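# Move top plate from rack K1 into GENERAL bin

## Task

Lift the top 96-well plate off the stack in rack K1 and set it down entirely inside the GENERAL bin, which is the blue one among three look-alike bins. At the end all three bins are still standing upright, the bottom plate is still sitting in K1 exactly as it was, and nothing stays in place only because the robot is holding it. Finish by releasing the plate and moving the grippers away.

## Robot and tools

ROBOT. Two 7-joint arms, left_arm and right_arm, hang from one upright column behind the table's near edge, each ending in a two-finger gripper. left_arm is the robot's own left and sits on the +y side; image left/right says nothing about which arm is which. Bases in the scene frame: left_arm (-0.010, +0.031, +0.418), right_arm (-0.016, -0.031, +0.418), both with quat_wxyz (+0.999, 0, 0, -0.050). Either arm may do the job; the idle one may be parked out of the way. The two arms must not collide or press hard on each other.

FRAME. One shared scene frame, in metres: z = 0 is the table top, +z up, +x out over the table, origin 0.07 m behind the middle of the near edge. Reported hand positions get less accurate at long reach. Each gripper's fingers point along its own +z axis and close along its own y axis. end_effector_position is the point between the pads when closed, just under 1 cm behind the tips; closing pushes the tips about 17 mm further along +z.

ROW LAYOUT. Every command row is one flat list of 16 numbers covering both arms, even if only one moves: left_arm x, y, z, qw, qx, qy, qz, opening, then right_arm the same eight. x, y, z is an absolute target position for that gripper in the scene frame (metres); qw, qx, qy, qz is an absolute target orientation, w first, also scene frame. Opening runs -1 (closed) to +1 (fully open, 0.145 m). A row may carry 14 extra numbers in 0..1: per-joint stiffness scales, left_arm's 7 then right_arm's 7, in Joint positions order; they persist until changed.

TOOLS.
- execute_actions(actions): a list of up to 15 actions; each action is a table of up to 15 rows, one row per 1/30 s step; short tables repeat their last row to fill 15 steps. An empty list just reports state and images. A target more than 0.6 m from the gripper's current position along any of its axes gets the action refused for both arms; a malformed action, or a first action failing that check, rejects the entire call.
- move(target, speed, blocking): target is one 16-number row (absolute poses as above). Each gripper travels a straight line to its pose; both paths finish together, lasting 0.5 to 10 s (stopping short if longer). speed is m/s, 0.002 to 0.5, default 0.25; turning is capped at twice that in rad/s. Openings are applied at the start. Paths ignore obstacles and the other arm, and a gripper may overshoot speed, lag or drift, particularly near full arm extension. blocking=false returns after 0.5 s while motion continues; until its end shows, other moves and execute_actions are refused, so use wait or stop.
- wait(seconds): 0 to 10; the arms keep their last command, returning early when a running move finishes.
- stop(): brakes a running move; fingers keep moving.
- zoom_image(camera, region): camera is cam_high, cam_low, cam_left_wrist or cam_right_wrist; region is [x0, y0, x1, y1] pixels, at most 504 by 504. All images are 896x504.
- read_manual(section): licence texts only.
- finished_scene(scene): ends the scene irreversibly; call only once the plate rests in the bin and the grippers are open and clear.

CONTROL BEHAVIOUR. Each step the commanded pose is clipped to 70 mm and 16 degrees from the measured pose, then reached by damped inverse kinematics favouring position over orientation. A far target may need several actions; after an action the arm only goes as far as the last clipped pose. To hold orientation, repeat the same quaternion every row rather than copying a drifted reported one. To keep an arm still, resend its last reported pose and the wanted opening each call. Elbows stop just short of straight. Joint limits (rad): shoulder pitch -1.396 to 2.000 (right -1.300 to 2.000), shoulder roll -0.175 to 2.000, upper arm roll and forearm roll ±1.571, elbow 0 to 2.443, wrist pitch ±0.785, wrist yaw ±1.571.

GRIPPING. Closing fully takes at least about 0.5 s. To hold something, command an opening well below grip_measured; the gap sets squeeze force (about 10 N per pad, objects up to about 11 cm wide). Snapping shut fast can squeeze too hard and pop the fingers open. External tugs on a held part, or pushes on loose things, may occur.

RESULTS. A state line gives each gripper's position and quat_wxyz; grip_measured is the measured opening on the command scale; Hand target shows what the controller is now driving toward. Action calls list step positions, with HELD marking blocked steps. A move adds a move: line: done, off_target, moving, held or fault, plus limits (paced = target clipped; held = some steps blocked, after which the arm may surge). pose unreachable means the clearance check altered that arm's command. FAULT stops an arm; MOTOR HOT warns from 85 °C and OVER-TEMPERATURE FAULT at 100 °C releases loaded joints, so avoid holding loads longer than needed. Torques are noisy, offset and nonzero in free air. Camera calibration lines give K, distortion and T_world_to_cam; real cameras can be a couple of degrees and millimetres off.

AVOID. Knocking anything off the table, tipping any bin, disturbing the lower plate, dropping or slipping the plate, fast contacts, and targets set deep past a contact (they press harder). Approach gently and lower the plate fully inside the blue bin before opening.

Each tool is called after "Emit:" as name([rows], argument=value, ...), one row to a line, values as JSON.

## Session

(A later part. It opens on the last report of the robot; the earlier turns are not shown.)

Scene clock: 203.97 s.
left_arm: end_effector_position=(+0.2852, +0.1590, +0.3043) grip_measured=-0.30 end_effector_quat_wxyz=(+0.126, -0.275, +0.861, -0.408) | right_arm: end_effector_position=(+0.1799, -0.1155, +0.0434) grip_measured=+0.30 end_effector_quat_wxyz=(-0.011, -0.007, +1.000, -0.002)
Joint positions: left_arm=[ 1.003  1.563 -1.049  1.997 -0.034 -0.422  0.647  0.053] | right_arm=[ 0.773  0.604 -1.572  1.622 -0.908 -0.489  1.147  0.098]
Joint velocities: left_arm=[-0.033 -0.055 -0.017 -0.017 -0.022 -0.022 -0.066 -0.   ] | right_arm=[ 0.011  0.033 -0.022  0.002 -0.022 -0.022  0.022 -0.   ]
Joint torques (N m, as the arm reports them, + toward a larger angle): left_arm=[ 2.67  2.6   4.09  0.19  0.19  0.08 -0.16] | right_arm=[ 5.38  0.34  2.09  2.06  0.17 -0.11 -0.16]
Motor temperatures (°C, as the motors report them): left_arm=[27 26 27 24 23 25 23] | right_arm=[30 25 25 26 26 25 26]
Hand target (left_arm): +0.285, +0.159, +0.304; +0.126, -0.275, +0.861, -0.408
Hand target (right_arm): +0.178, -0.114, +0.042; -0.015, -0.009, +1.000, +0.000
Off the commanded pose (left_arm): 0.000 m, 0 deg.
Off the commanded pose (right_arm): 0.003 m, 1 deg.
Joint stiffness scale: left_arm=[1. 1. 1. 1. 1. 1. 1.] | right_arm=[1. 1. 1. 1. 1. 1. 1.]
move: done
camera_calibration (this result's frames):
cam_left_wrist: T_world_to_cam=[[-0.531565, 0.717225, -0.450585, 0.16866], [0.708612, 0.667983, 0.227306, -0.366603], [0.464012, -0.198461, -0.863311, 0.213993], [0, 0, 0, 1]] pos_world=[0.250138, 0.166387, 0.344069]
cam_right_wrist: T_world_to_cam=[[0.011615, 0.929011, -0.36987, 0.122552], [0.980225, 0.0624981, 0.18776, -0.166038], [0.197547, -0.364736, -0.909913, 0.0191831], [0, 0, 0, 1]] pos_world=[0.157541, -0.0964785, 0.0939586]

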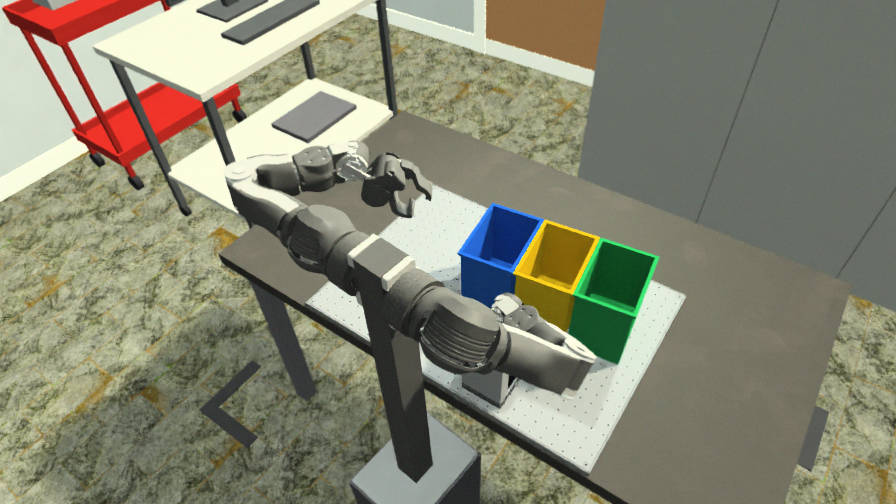

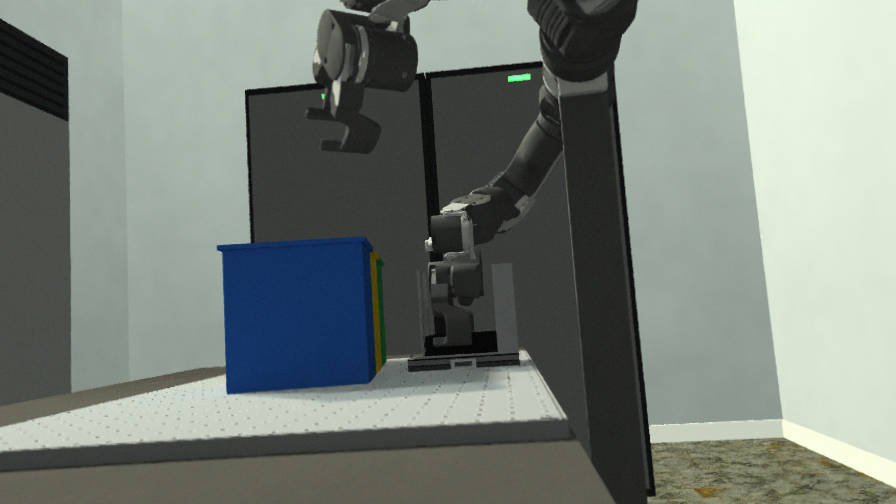

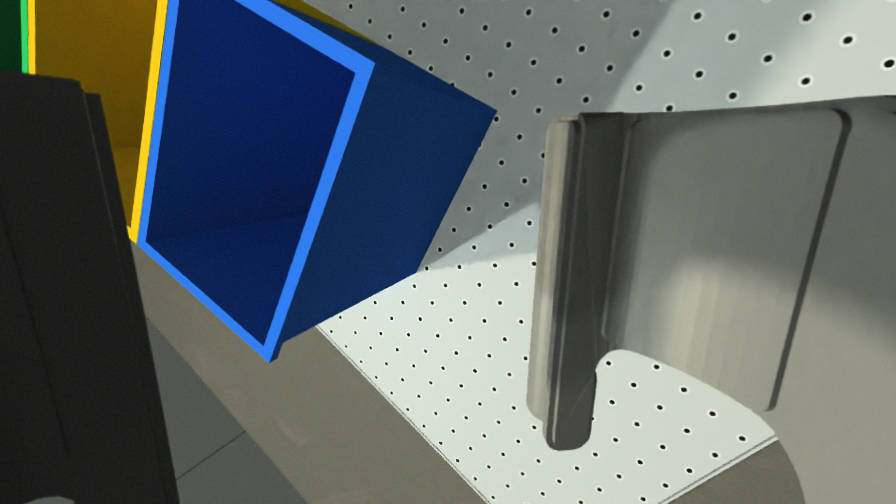

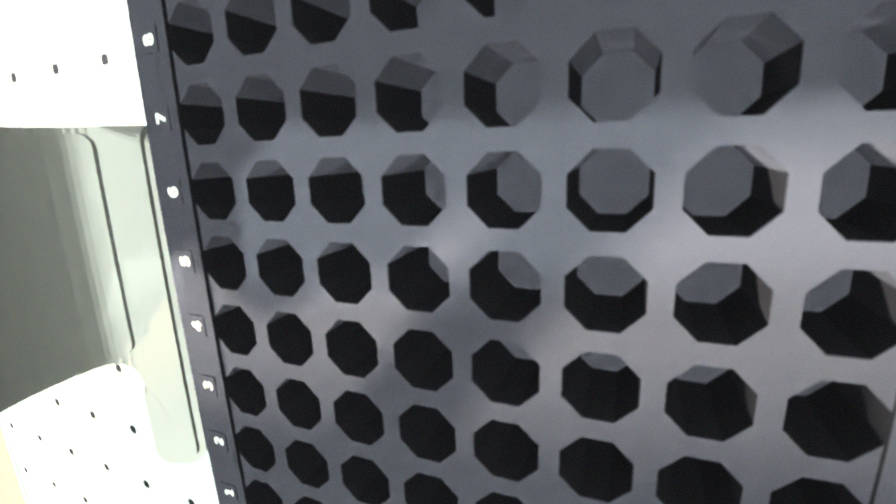

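Emit:
execute_actions([
  [[0.2852,0.1590,0.3044,0.126,-0.275,0.861,-0.408,-0.3,0.178,-0.1145,0.042,-0.015,-0.009,1,0,0.28],[0.2852,0.1590,0.3044,0.126,-0.275,0.861,-0.408,-0.3,0.178,-0.1145,0.042,-0.015,-0.009,1,0,0.26],[0.2852,0.1590,0.3044,0.126,-0.275,0.861,-0.408,-0.3,0.178,-0.1145,0.042,-0.015,-0.009,1,0,0.24],[0.2852,0.1590,0.3044,0.126,-0.275,0.861,-0.408,-0.3,0.178,-0.1145,0.042,-0.015,-0.009,1,0,0.22],[0.2852,0.1590,0.3044,0.126,-0.275,0.861,-0.408,-0.3,0.178,-0.1145,0.042,-0.015,-0.009,1,0,0.20],[0.2852,0.1590,0.3044,0.126,-0.275,0.861,-0.408,-0.3,0.178,-0.1145,0.042,-0.015,-0.009,1,0,0.18],[0.2852,0.1590,0.3044,0.126,-0.275,0.861,-0.408,-0.3,0.178,-0.1145,0.042,-0.015,-0.009,1,0,0.16],[0.2852,0.1590,0.3044,0.126,-0.275,0.861,-0.408,-0.3,0.178,-0.1145,0.042,-0.015,-0.009,1,0,0.14],[0.2852,0.1590,0.3044,0.126,-0.275,0.861,-0.408,-0.3,0.178,-0.1145,0.042,-0.015,-0.009,1,0,0.12],[0.2852,0.1590,0.3044,0.126,-0.275,0.861,-0.408,-0.3,0.178,-0.1145,0.042,-0.015,-0.009,1,0,0.10],[0.2852,0.1590,0.3044,0.126,-0.275,0.861,-0.408,-0.3,0.178,-0.1145,0.042,-0.015,-0.009,1,0,0.08],[0.2852,0.1590,0.3044,0.126,-0.275,0.861,-0.408,-0.3,0.178,-0.1145,0.042,-0.015,-0.009,1,0,0.06],[0.2852,0.1590,0.3044,0.126,-0.275,0.861,-0.408,-0.3,0.178,-0.1145,0.042,-0.015,-0.009,1,0,0.04],[0.2852,0.1590,0.3044,0.126,-0.275,0.861,-0.408,-0.3,0.178,-0.1145,0.042,-0.015,-0.009,1,0,0.02],[0.2852,0.1590,0.3044,0.126,-0.275,0.861,-0.408,-0.3,0.178,-0.1145,0.042,-0.015,-0.009,1,0,0.0]],
])

Scene clock: 213.20 s.
left_arm: end_effector_position=(+0.2852, +0.1590, +0.3043) grip_measured=-0.30 end_effector_quat_wxyz=(+0.126, -0.275, +0.861, -0.408) | right_arm: end_effector_position=(+0.1798, -0.1147, +0.0435) grip_measured=+0.15 end_effector_quat_wxyz=(-0.012, -0.008, +1.000, -0.001)
Joint positions: left_arm=[ 1.003  1.563 -1.049  1.997 -0.034 -0.422  0.647  0.053] | right_arm=[ 0.773  0.603 -1.572  1.622 -0.907 -0.489  1.145  0.087]
Joint velocities: left_arm=[ 0.011 -0.055  0.002 -0.017 -0.066 -0.007  0.037 -0.   ] | right_arm=[-0.011 -0.011  0.012  0.002 -0.007 -0.037 -0.022 -0.   ]
Joint torques (N m, as the arm reports them, + toward a larger angle): left_arm=[ 2.69  2.6   4.11  0.19  0.19  0.08 -0.16] | right_arm=[ 5.6   0.57  2.09  1.98  0.15 -0.11 -0.12]
Motor temperatures (°C, as the motors report them): left_arm=[27 26 27 24 23 25 23] | right_arm=[30 25 25 26 26 25 26]
Hand target (left_arm): +0.285, +0.159, +0.304; +0.126, -0.275, +0.861, -0.408
Hand target (right_arm): +0.178, -0.114, +0.042; -0.015, -0.009, +1.000, +0.000
Off the commanded pose (left_arm): 0.000 m, 0 deg.
Off the commanded pose (right_arm): 0.002 m, 0 deg.
Joint stiffness scale: left_arm=[1. 1. 1. 1. 1. 1. 1.] | right_arm=[1. 1. 1. 1. 1. 1. 1.]
Step readings (end_effector_position):
0: left_arm (+0.2852, +0.1590, +0.3043) | right_arm (+0.1799, -0.1155, +0.0434)
1: left_arm (+0.2852, +0.1590, +0.3043) | right_arm (+0.1799, -0.1155, +0.0434)
2: left_arm (+0.2852, +0.1590, +0.3043) | right_arm (+0.1799, -0.1154, +0.0434)
4: left_arm (+0.2852, +0.1590, +0.3043) | right_arm (+0.1799, -0.1154, +0.0434)
8: left_arm (+0.2852, +0.1590, +0.3043) | right_arm (+0.1798, -0.1147, +0.0435)
15: end_effector_position above
camera_calibration (this result's frames):
cam_left_wrist: T_world_to_cam=[[-0.531565, 0.717225, -0.450585, 0.16866], [0.708612, 0.667983, 0.227306, -0.366603], [0.464012, -0.198461, -0.863311, 0.213993], [0, 0, 0, 1]] pos_world=[0.250138, 0.166387, 0.344069]
cam_right_wrist: T_world_to_cam=[[0.0102093, 0.930157, -0.367021, 0.122052], [0.980317, 0.0630614, 0.187088, -0.165869], [0.197166, -0.361707, -0.911205, 0.0200368], [0, 0, 0, 1]] pos_world=[0.157407, -0.0958203, 0.0940854]

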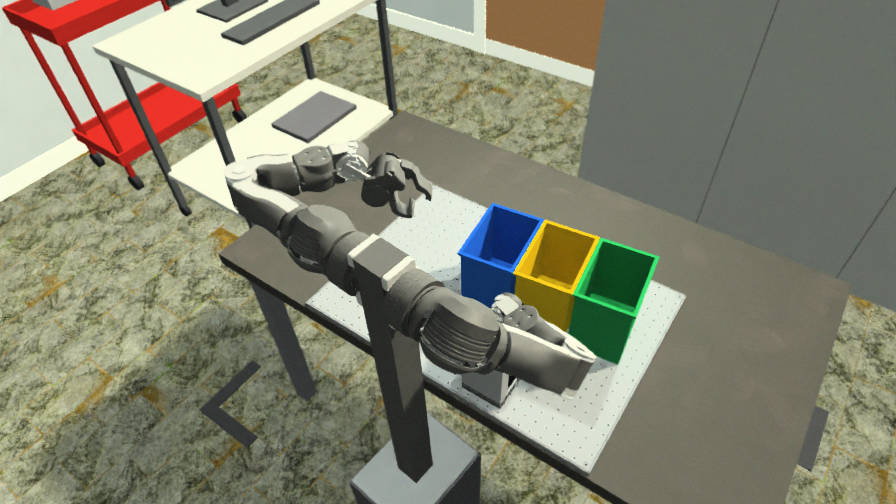

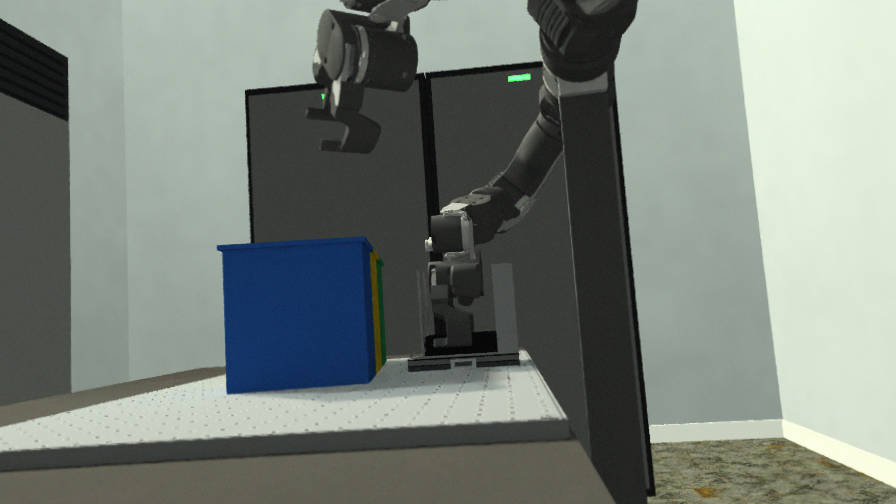

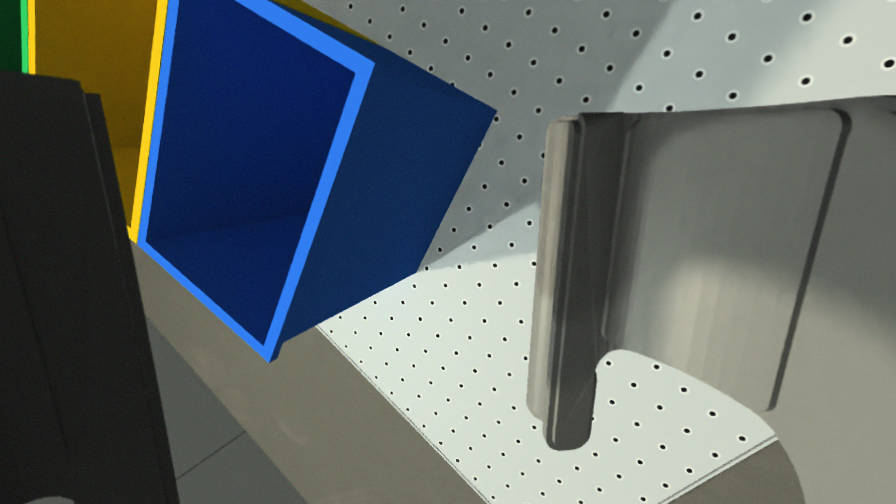

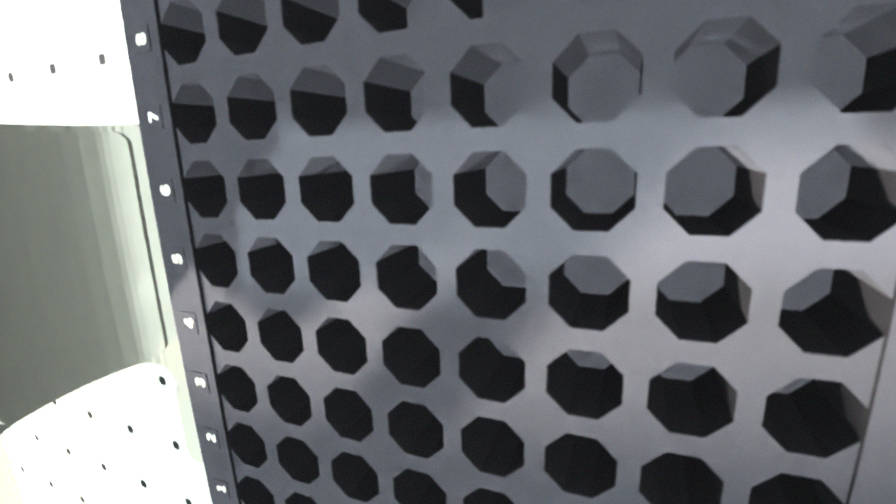

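Emit:
move(target=[0.2852, 0.1590, 0.3044, 0.126, -0.275, 0.861, -0.408, -0.3, 0.180, -0.114, 0.075, -0.013, -0.008, 1, 0, -0.5], speed=0.04)

Emit:
zoom_image(camera="cam_low", region=[405, 260, 525, 380])

Scene clock: 221.10 s.
left_arm: end_effector_position=(+0.2852, +0.1590, +0.3043) grip_measured=-0.30 end_effector_quat_wxyz=(+0.126, -0.275, +0.861, -0.408) | right_arm: end_effector_position=(+0.1805, -0.1134, +0.0745) grip_measured=+0.15 end_effector_quat_wxyz=(-0.013, -0.011, +1.000, +0.001)
Joint positions: left_arm=[ 1.003  1.563 -1.049  1.997 -0.034 -0.422  0.647  0.053] | right_arm=[ 0.853  0.646 -1.57   1.745 -0.791 -0.474  1.24   0.087]
Joint velocities: left_arm=[-0.011 -0.077  0.017 -0.007 -0.066 -0.007 -0.051 -0.   ] | right_arm=[ 0.033 -0.011  0.007 -0.007  0.037 -0.051 -0.007 -0.   ]
Joint torques (N m, as the arm reports them, + toward a larger angle): left_arm=[ 2.68  2.61  4.1   0.18  0.19  0.08 -0.16] | right_arm=[6.87 0.94 2.77 2.77 0.19 0.09 0.11]
Motor temperatures (°C, as the motors report them): left_arm=[27 26 27 24 23 25 23] | right_arm=[30 25 25 26 25 25 26]
Hand target (left_arm): +0.285, +0.159, +0.304; +0.126, -0.275, +0.861, -0.408
Hand target (right_arm): +0.181, -0.114, +0.075; -0.013, -0.008, +1.000, +0.000
Off the commanded pose (left_arm): 0.000 m, 0 deg.
Off the commanded pose (right_arm): 0.001 m, 0 deg.
Joint stiffness scale: left_arm=[1. 1. 1. 1. 1. 1. 1.] | right_arm=[1. 1. 1. 1. 1. 1. 1.]
move: done
camera_calibration (this result's frames):
cam_left_wrist: T_world_to_cam=[[-0.531565, 0.717225, -0.450585, 0.16866], [0.708612, 0.667983, 0.227306, -0.366603], [0.464012, -0.198461, -0.863311, 0.213993], [0, 0, 0, 1]] pos_world=[0.250138, 0.166387, 0.344069]
cam_right_wrist: T_world_to_cam=[[0.00430638, 0.931691, -0.363225, 0.13319], [0.980515, 0.0674031, 0.184517, -0.17177], [0.196396, -0.356942, -0.913247, 0.0494732], [0, 0, 0, 1]] pos_world=[0.158134, -0.0948551, 0.125254]

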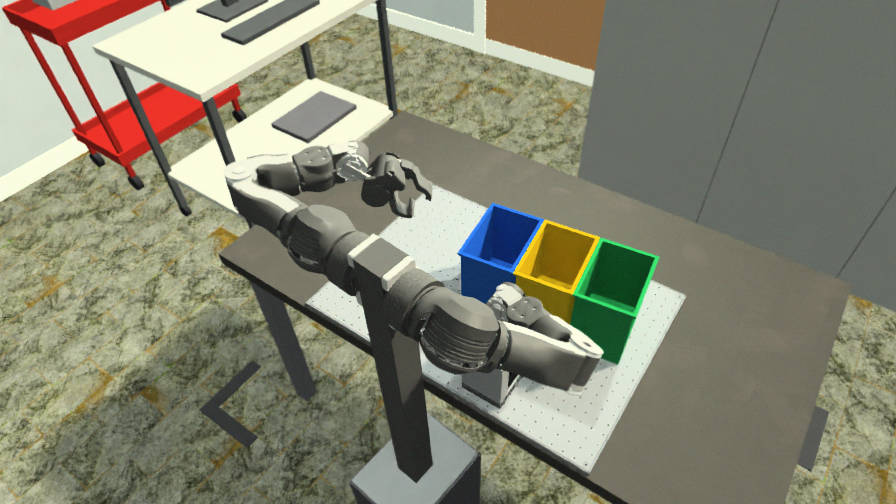

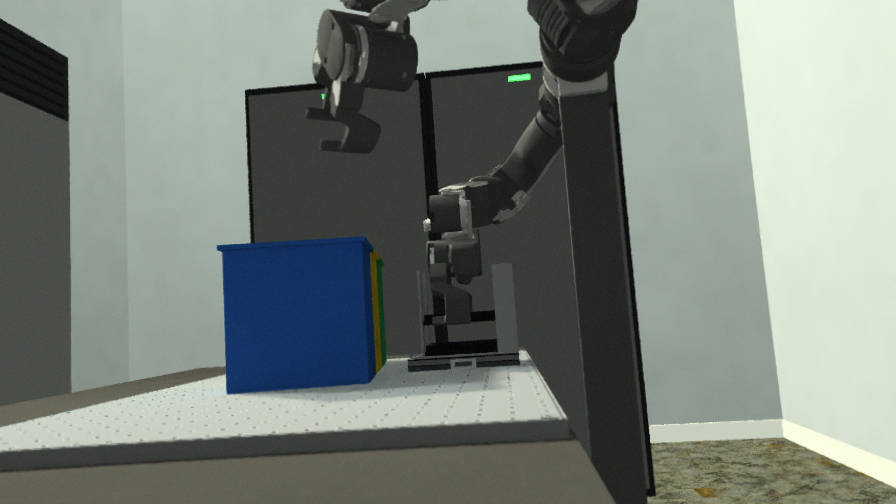

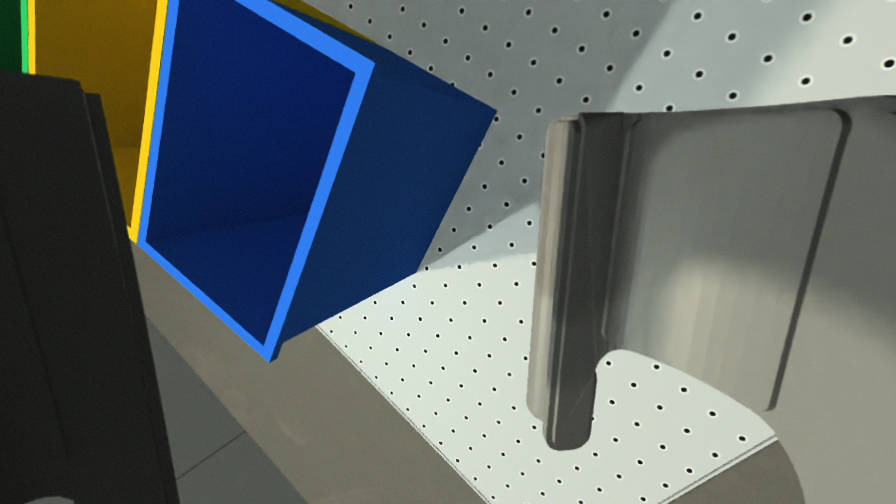

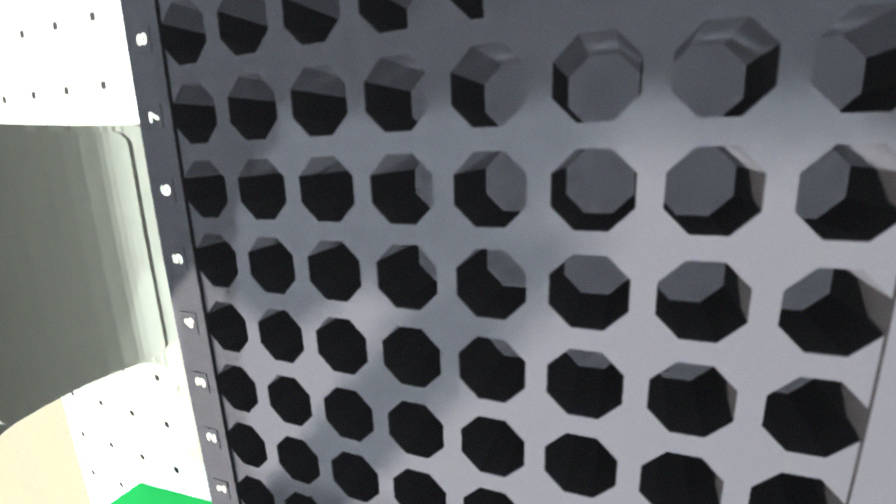

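Region (405, 260, 525, 380) of cam_low's 896x504 image, scaled by 4.200, with more detail than that image has.

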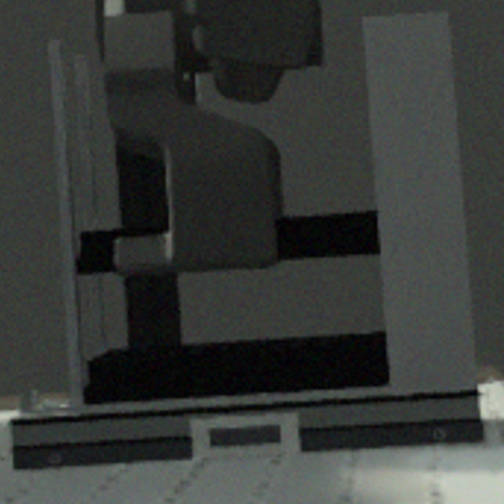

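Emit:
move(target=[0.275, 0.085, 0.335, 0.0368, -0.079, 0.9029, -0.421, -0.3, 0.182, -0.1135, 0.20, -0.013, -0.008, 1, 0, -0.5], speed=0.08)

Scene clock: 253.10 s.
left_arm: end_effector_position=(+0.2740, +0.0825, +0.3359) grip_measured=-0.30 end_effector_quat_wxyz=(+0.032, -0.082, +0.900, -0.426) | right_arm: end_effector_position=(+0.1854, -0.1119, +0.2004) grip_measured=+0.15 end_effector_quat_wxyz=(-0.011, -0.010, +1.000, +0.004)
Joint positions: left_arm=[ 1.226  1.203 -1.048  1.887  0.129 -0.625  0.98   0.053] | right_arm=[ 1.303  0.737 -1.552  2.052 -0.246 -0.373  1.517  0.087]
Joint velocities: left_arm=[ 0.011 -0.055  0.042  0.007 -0.022 -0.037  0.051 -0.   ] | right_arm=[-0.055 -0.077  0.002  0.017 -0.022 -0.051  0.022 -0.   ]
Joint torques (N m, as the arm reports them, + toward a larger angle): left_arm=[4.47 1.29 3.95 0.19 0.3  0.   0.01] | right_arm=[7.41 0.71 2.73 1.26 0.19 0.13 0.15]
Motor temperatures (°C, as the motors report them): left_arm=[27 26 27 24 23 25 23] | right_arm=[32 25 25 26 25 25 26]
Hand target (left_arm): +0.274, +0.083, +0.335; +0.031, -0.081, +0.902, -0.424
Hand target (right_arm): +0.185, -0.113, +0.201; -0.012, -0.008, +1.000, +0.001
Off the commanded pose (left_arm): 0.003 m, 1 deg.
Off the commanded pose (right_arm): 0.004 m, 1 deg.
Joint stiffness scale: left_arm=[1. 1. 1. 1. 1. 1. 1.] | right_arm=[1. 1. 1. 1. 1. 1. 1.]
move: off_target (right_arm)
camera_calibration (this result's frames):
cam_left_wrist: T_world_to_cam=[[-0.179639, 0.874567, -0.450403, 0.122364], [0.926471, 0.304336, 0.221429, -0.342502], [0.330728, -0.377508, -0.864932, 0.28311], [0, 0, 0, 1]] pos_world=[0.245667, 0.104096, 0.375823]
cam_right_wrist: T_world_to_cam=[[0.00660622, 0.933424, -0.358715, 0.176383], [0.979927, 0.0654329, 0.188312, -0.200811], [0.199247, -0.352758, -0.914255, 0.164202], [0, 0, 0, 1]] pos_world=[0.162898, -0.093577, 0.251209]

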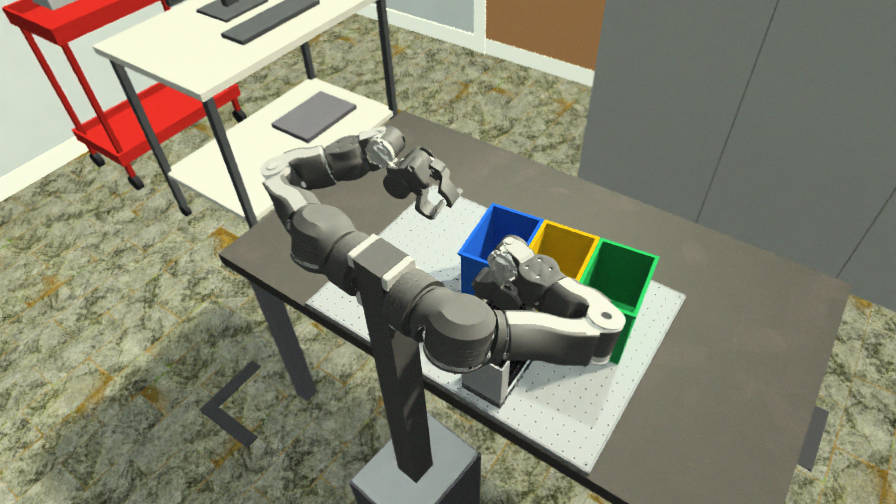

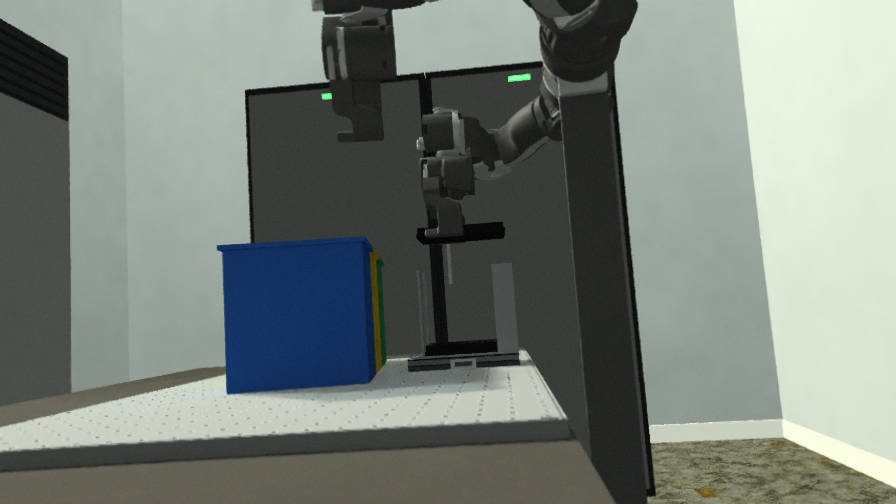

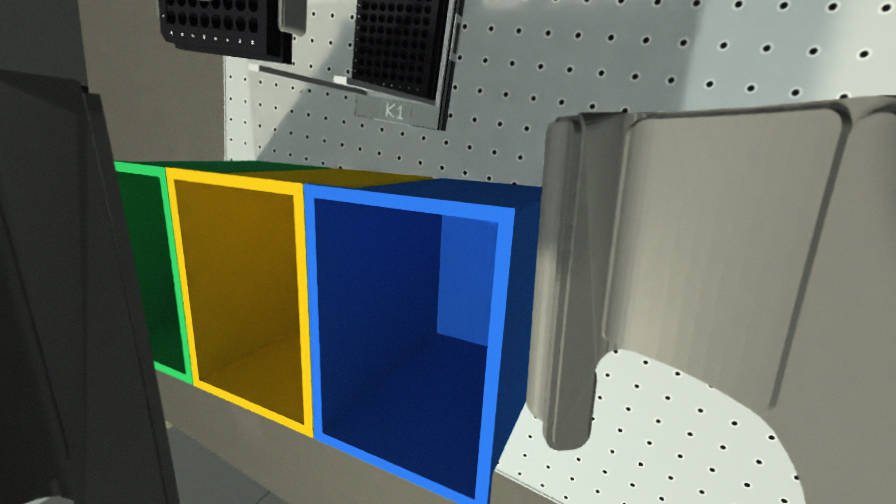

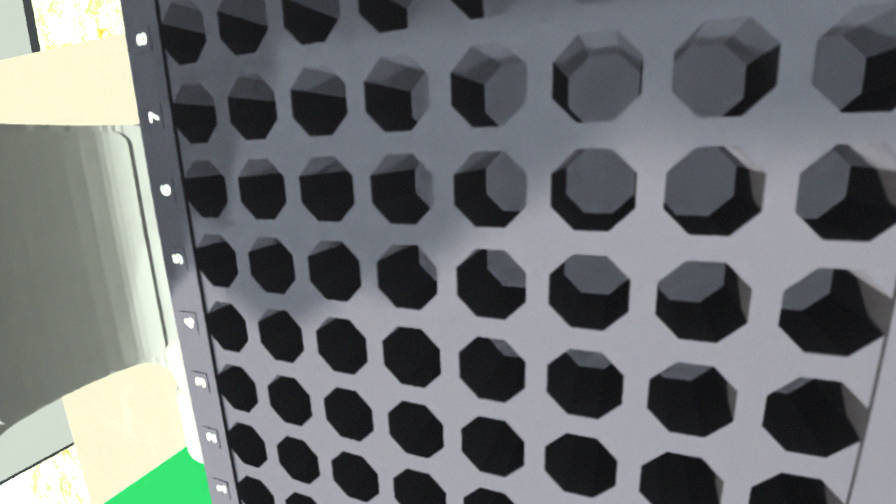

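Emit:
move(target=[0.282, 0.055, 0.350, 0.0368, -0.079, 0.9029, -0.421, -0.3, 0.29, -0.05, 0.25, -0.262, 0.604, 0.720, 0.220, -0.5], speed=0.3)

Scene clock: 267.73 s.
left_arm: end_effector_position=(+0.2813, +0.0543, +0.3503) grip_measured=-0.30 end_effector_quat_wxyz=(+0.035, -0.078, +0.902, -0.424) | right_arm: end_effector_position=(+0.2915, -0.0501, +0.2499) grip_measured=+0.15 end_effector_quat_wxyz=(-0.259, +0.600, +0.723, +0.226)
Joint positions: left_arm=[ 1.298  1.064 -1.048  1.864  0.135 -0.512  1.049  0.053] | right_arm=[ 1.214  0.537 -1.195  1.36   0.381  0.417  1.334  0.087]
Joint velocities: left_arm=[ 0.011 -0.033 -0.017  0.002 -0.007 -0.007 -0.066  0.   ] | right_arm=[-0.033  0.033  0.012 -0.002 -0.022  0.007  0.007 -0.   ]
Joint torques (N m, as the arm reports them, + toward a larger angle): left_arm=[ 5.27  0.62  3.94  0.11  0.23  0.23 -0.01] | right_arm=[ 8.71 -0.02  3.79  1.12  0.51  0.03 -0.25]
Motor temperatures (°C, as the motors report them): left_arm=[28 26 27 24 23 25 23] | right_arm=[32 25 25 26 25 25 26]
Hand target (left_arm): +0.281, +0.055, +0.350; +0.035, -0.079, +0.903, -0.422
Hand target (right_arm): +0.292, -0.050, +0.250; -0.260, +0.602, +0.720, +0.228
Off the commanded pose (left_arm): 0.001 m, 0 deg.
Off the commanded pose (right_arm): 0.001 m, 1 deg.
Joint stiffness scale: left_arm=[1. 1. 1. 1. 1. 1. 1.] | right_arm=[1. 1. 1. 1. 1. 1. 1.]
move: done
camera_calibration (this result's frames):
cam_left_wrist: T_world_to_cam=[[-0.170685, 0.878058, -0.44708, 0.150913], [0.925819, 0.298212, 0.232226, -0.347084], [0.337233, -0.374278, -0.863823, 0.280105], [0, 0, 0, 1]] pos_world=[0.252635, 0.0758309, 0.390033]
cam_right_wrist: T_world_to_cam=[[0.882464, 0.373356, -0.286117, -0.165733], [0.210942, -0.857787, -0.468727, 0.0239293], [-0.42043, 0.35328, -0.835722, 0.406484], [0, 0, 0, 1]] pos_world=[0.312104, -0.0611989, 0.303504]

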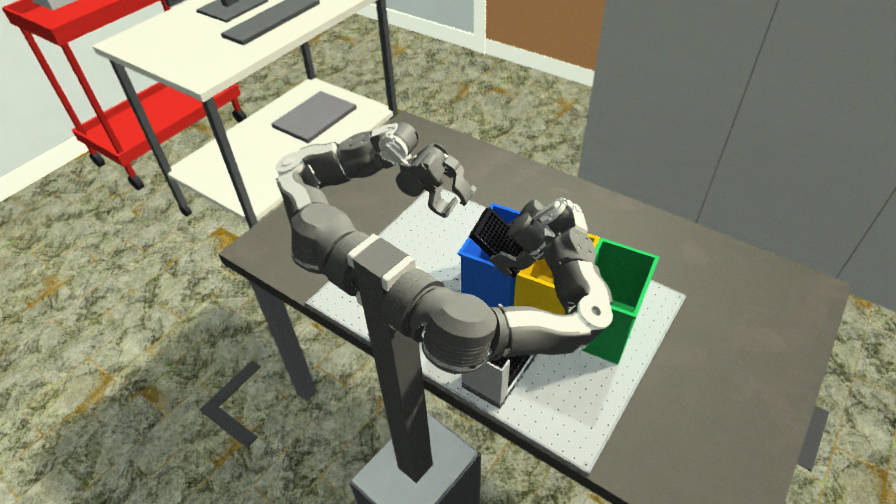

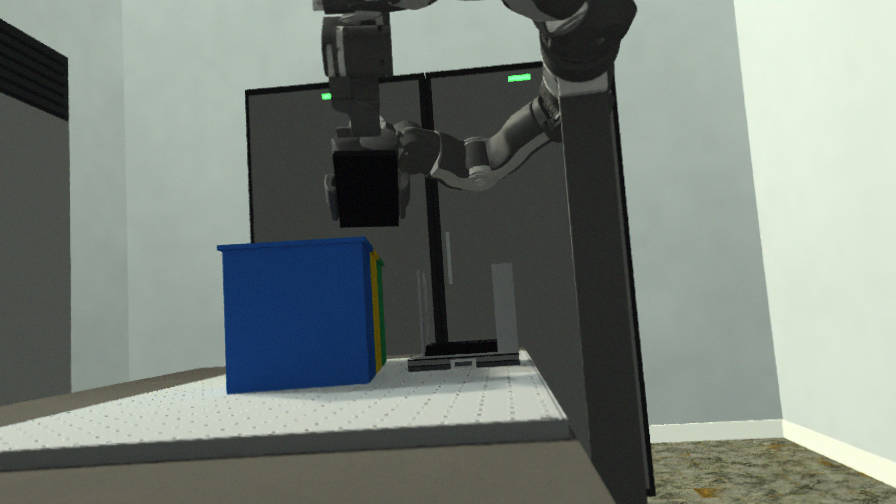

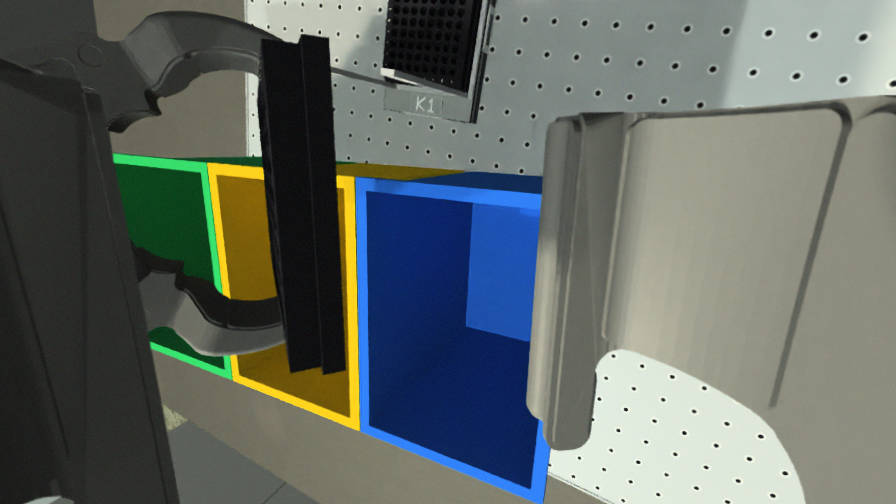

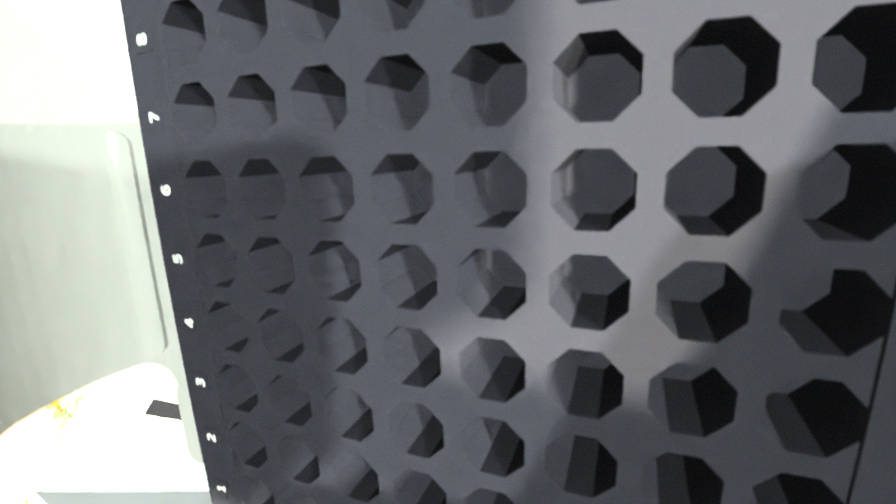

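Emit:
zoom_image(camera="cam_left_wrist", region=[200, 20, 400, 200])

Emit:
zoom_image(camera="cam_left_wrist", region=[200, 220, 400, 400])

Region (200, 20, 400, 200) of cam_left_wrist's 896x504 image, scaled by 2.520, with more detail than that image has; it fills the top 454 rows of this view, and the rest is white.

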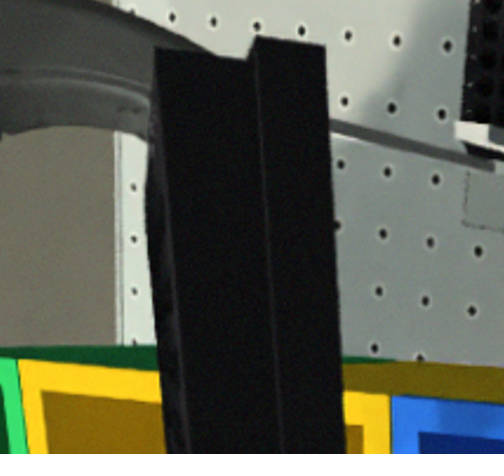

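Region (200, 220, 400, 400) of cam_left_wrist's 896x504 image, scaled by 2.520, with more detail than that image has; it fills the top 454 rows of this view, and the rest is white.

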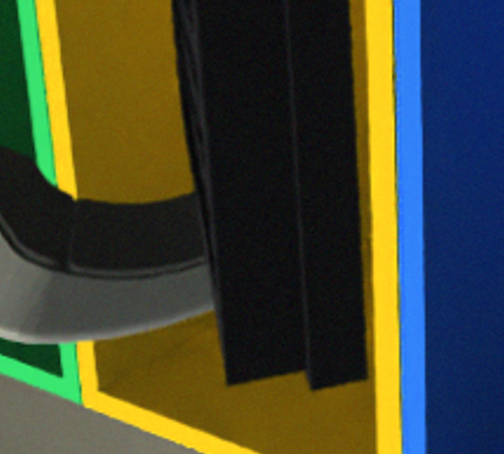

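Emit:
move(target=[0.2885, -0.0075, 0.306, 0.0377, -0.0786, 0.8981, -0.4313, -0.4, 0.29, -0.05, 0.25, -0.262, 0.604, 0.720, 0.220, -0.5], speed=0.1)

Scene clock: 290.67 s.
left_arm: end_effector_position=(+0.2878, -0.0079, +0.3058) grip_measured=-0.40 end_effector_quat_wxyz=(+0.037, -0.078, +0.899, -0.430) | right_arm: end_effector_position=(+0.2912, -0.0506, +0.2496) grip_measured=+0.15 end_effector_quat_wxyz=(-0.260, +0.605, +0.719, +0.222)
Joint positions: left_arm=[ 1.142  0.802 -1.063  1.836 -0.143 -0.358  0.95   0.046] | right_arm=[ 1.214  0.537 -1.195  1.36   0.381  0.43   1.336  0.087]
Joint velocities: left_arm=[-0.077 -0.033  0.002 -0.007  0.037 -0.037 -0.066  0.   ] | right_arm=[-0.011  0.077  0.012  0.007 -0.022 -0.007  0.037 -0.   ]
Joint torques (N m, as the arm reports them, + toward a larger angle): left_arm=[ 4.95  0.91  4.39  0.93  0.11  0.22 -0.28] | right_arm=[10.16 -0.14  3.09  1.75  0.47  0.04  0.14]
Motor temperatures (°C, as the motors report them): left_arm=[30 26 27 24 23 25 23] | right_arm=[34 25 26 26 26 25 26]
Hand target (left_arm): +0.289, -0.008, +0.306; +0.037, -0.081, +0.898, -0.431
Hand target (right_arm): +0.290, -0.050, +0.250; -0.262, +0.604, +0.720, +0.220
Off the commanded pose (left_arm): 0.001 m, 0 deg.
Off the commanded pose (right_arm): 0.001 m, 0 deg.
Joint stiffness scale: left_arm=[1. 1. 1. 1. 1. 1. 1.] | right_arm=[1. 1. 1. 1. 1. 1. 1.]
move: done
camera_calibration (this result's frames):
cam_left_wrist: T_world_to_cam=[[-0.170066, 0.871964, -0.459083, 0.190196], [0.924789, 0.302129, 0.231266, -0.323663], [0.340357, -0.385224, -0.857764, 0.213286], [0, 0, 0, 1]] pos_world=[0.259072, 0.0141064, 0.345117]
cam_right_wrist: T_world_to_cam=[[0.883027, 0.364277, -0.295915, -0.163616], [0.199153, -0.861771, -0.466572, 0.0261426], [-0.424972, 0.353063, -0.833514, 0.40702], [0, 0, 0, 1]] pos_world=[0.312243, -0.0615734, 0.303038]

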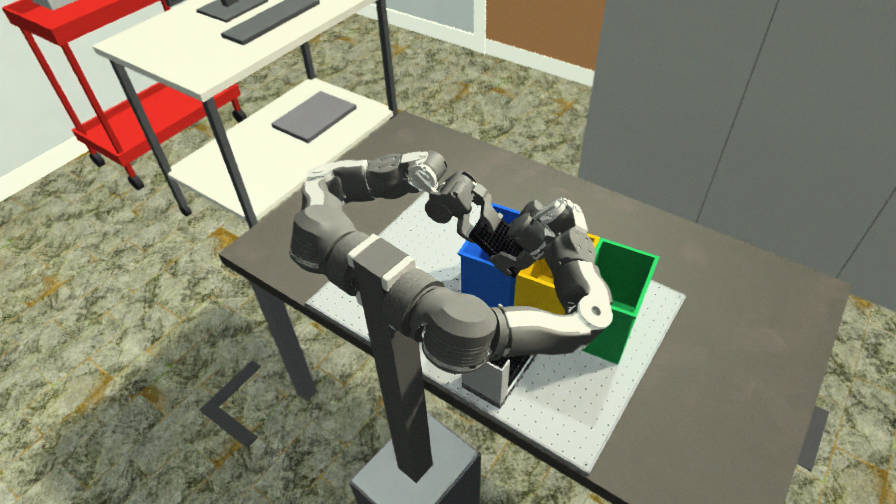

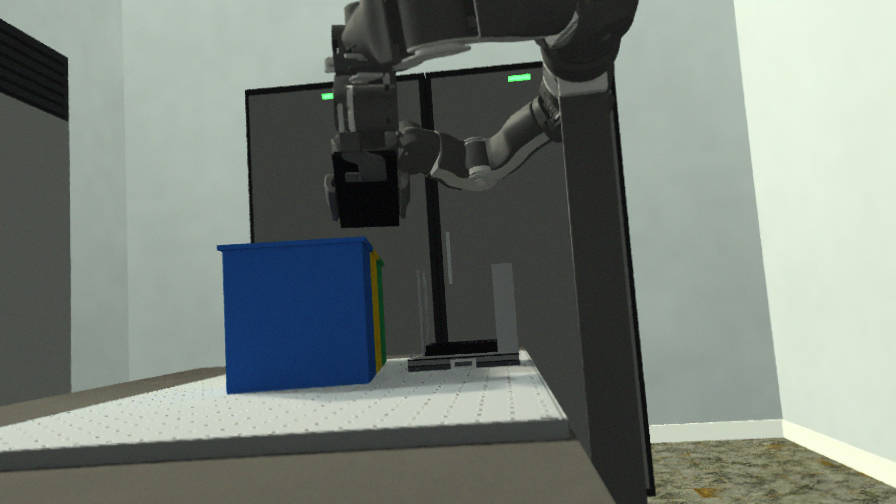

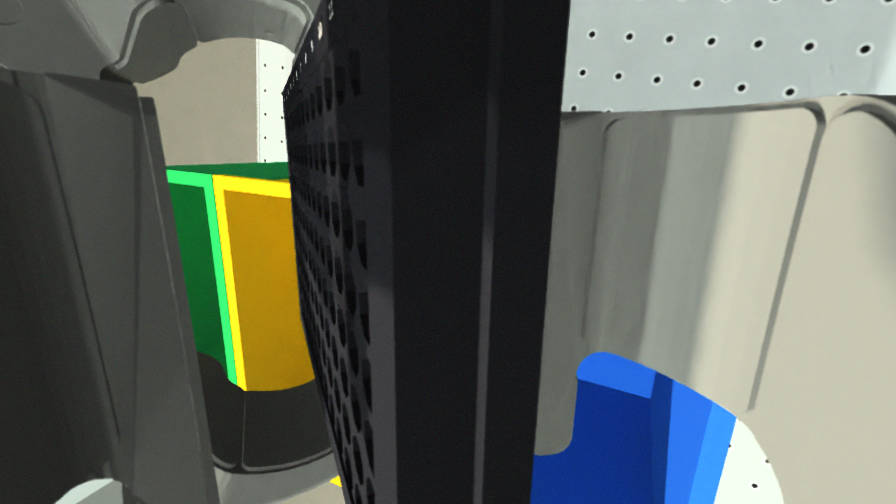

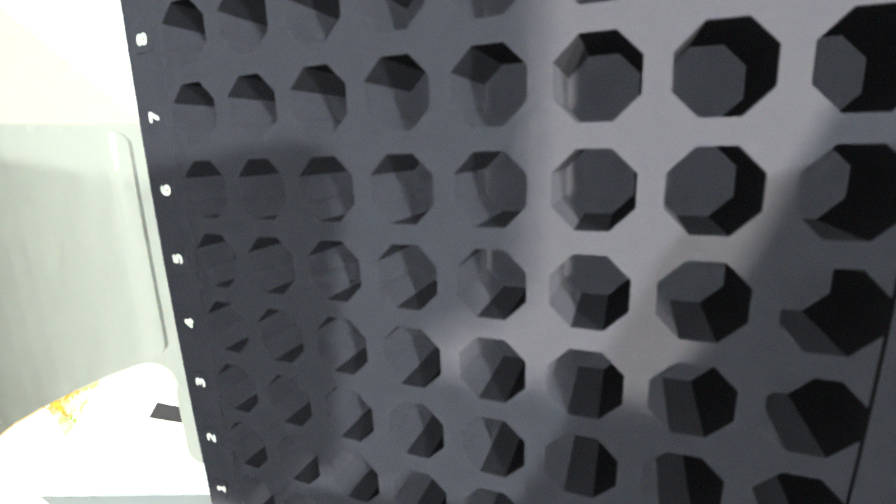

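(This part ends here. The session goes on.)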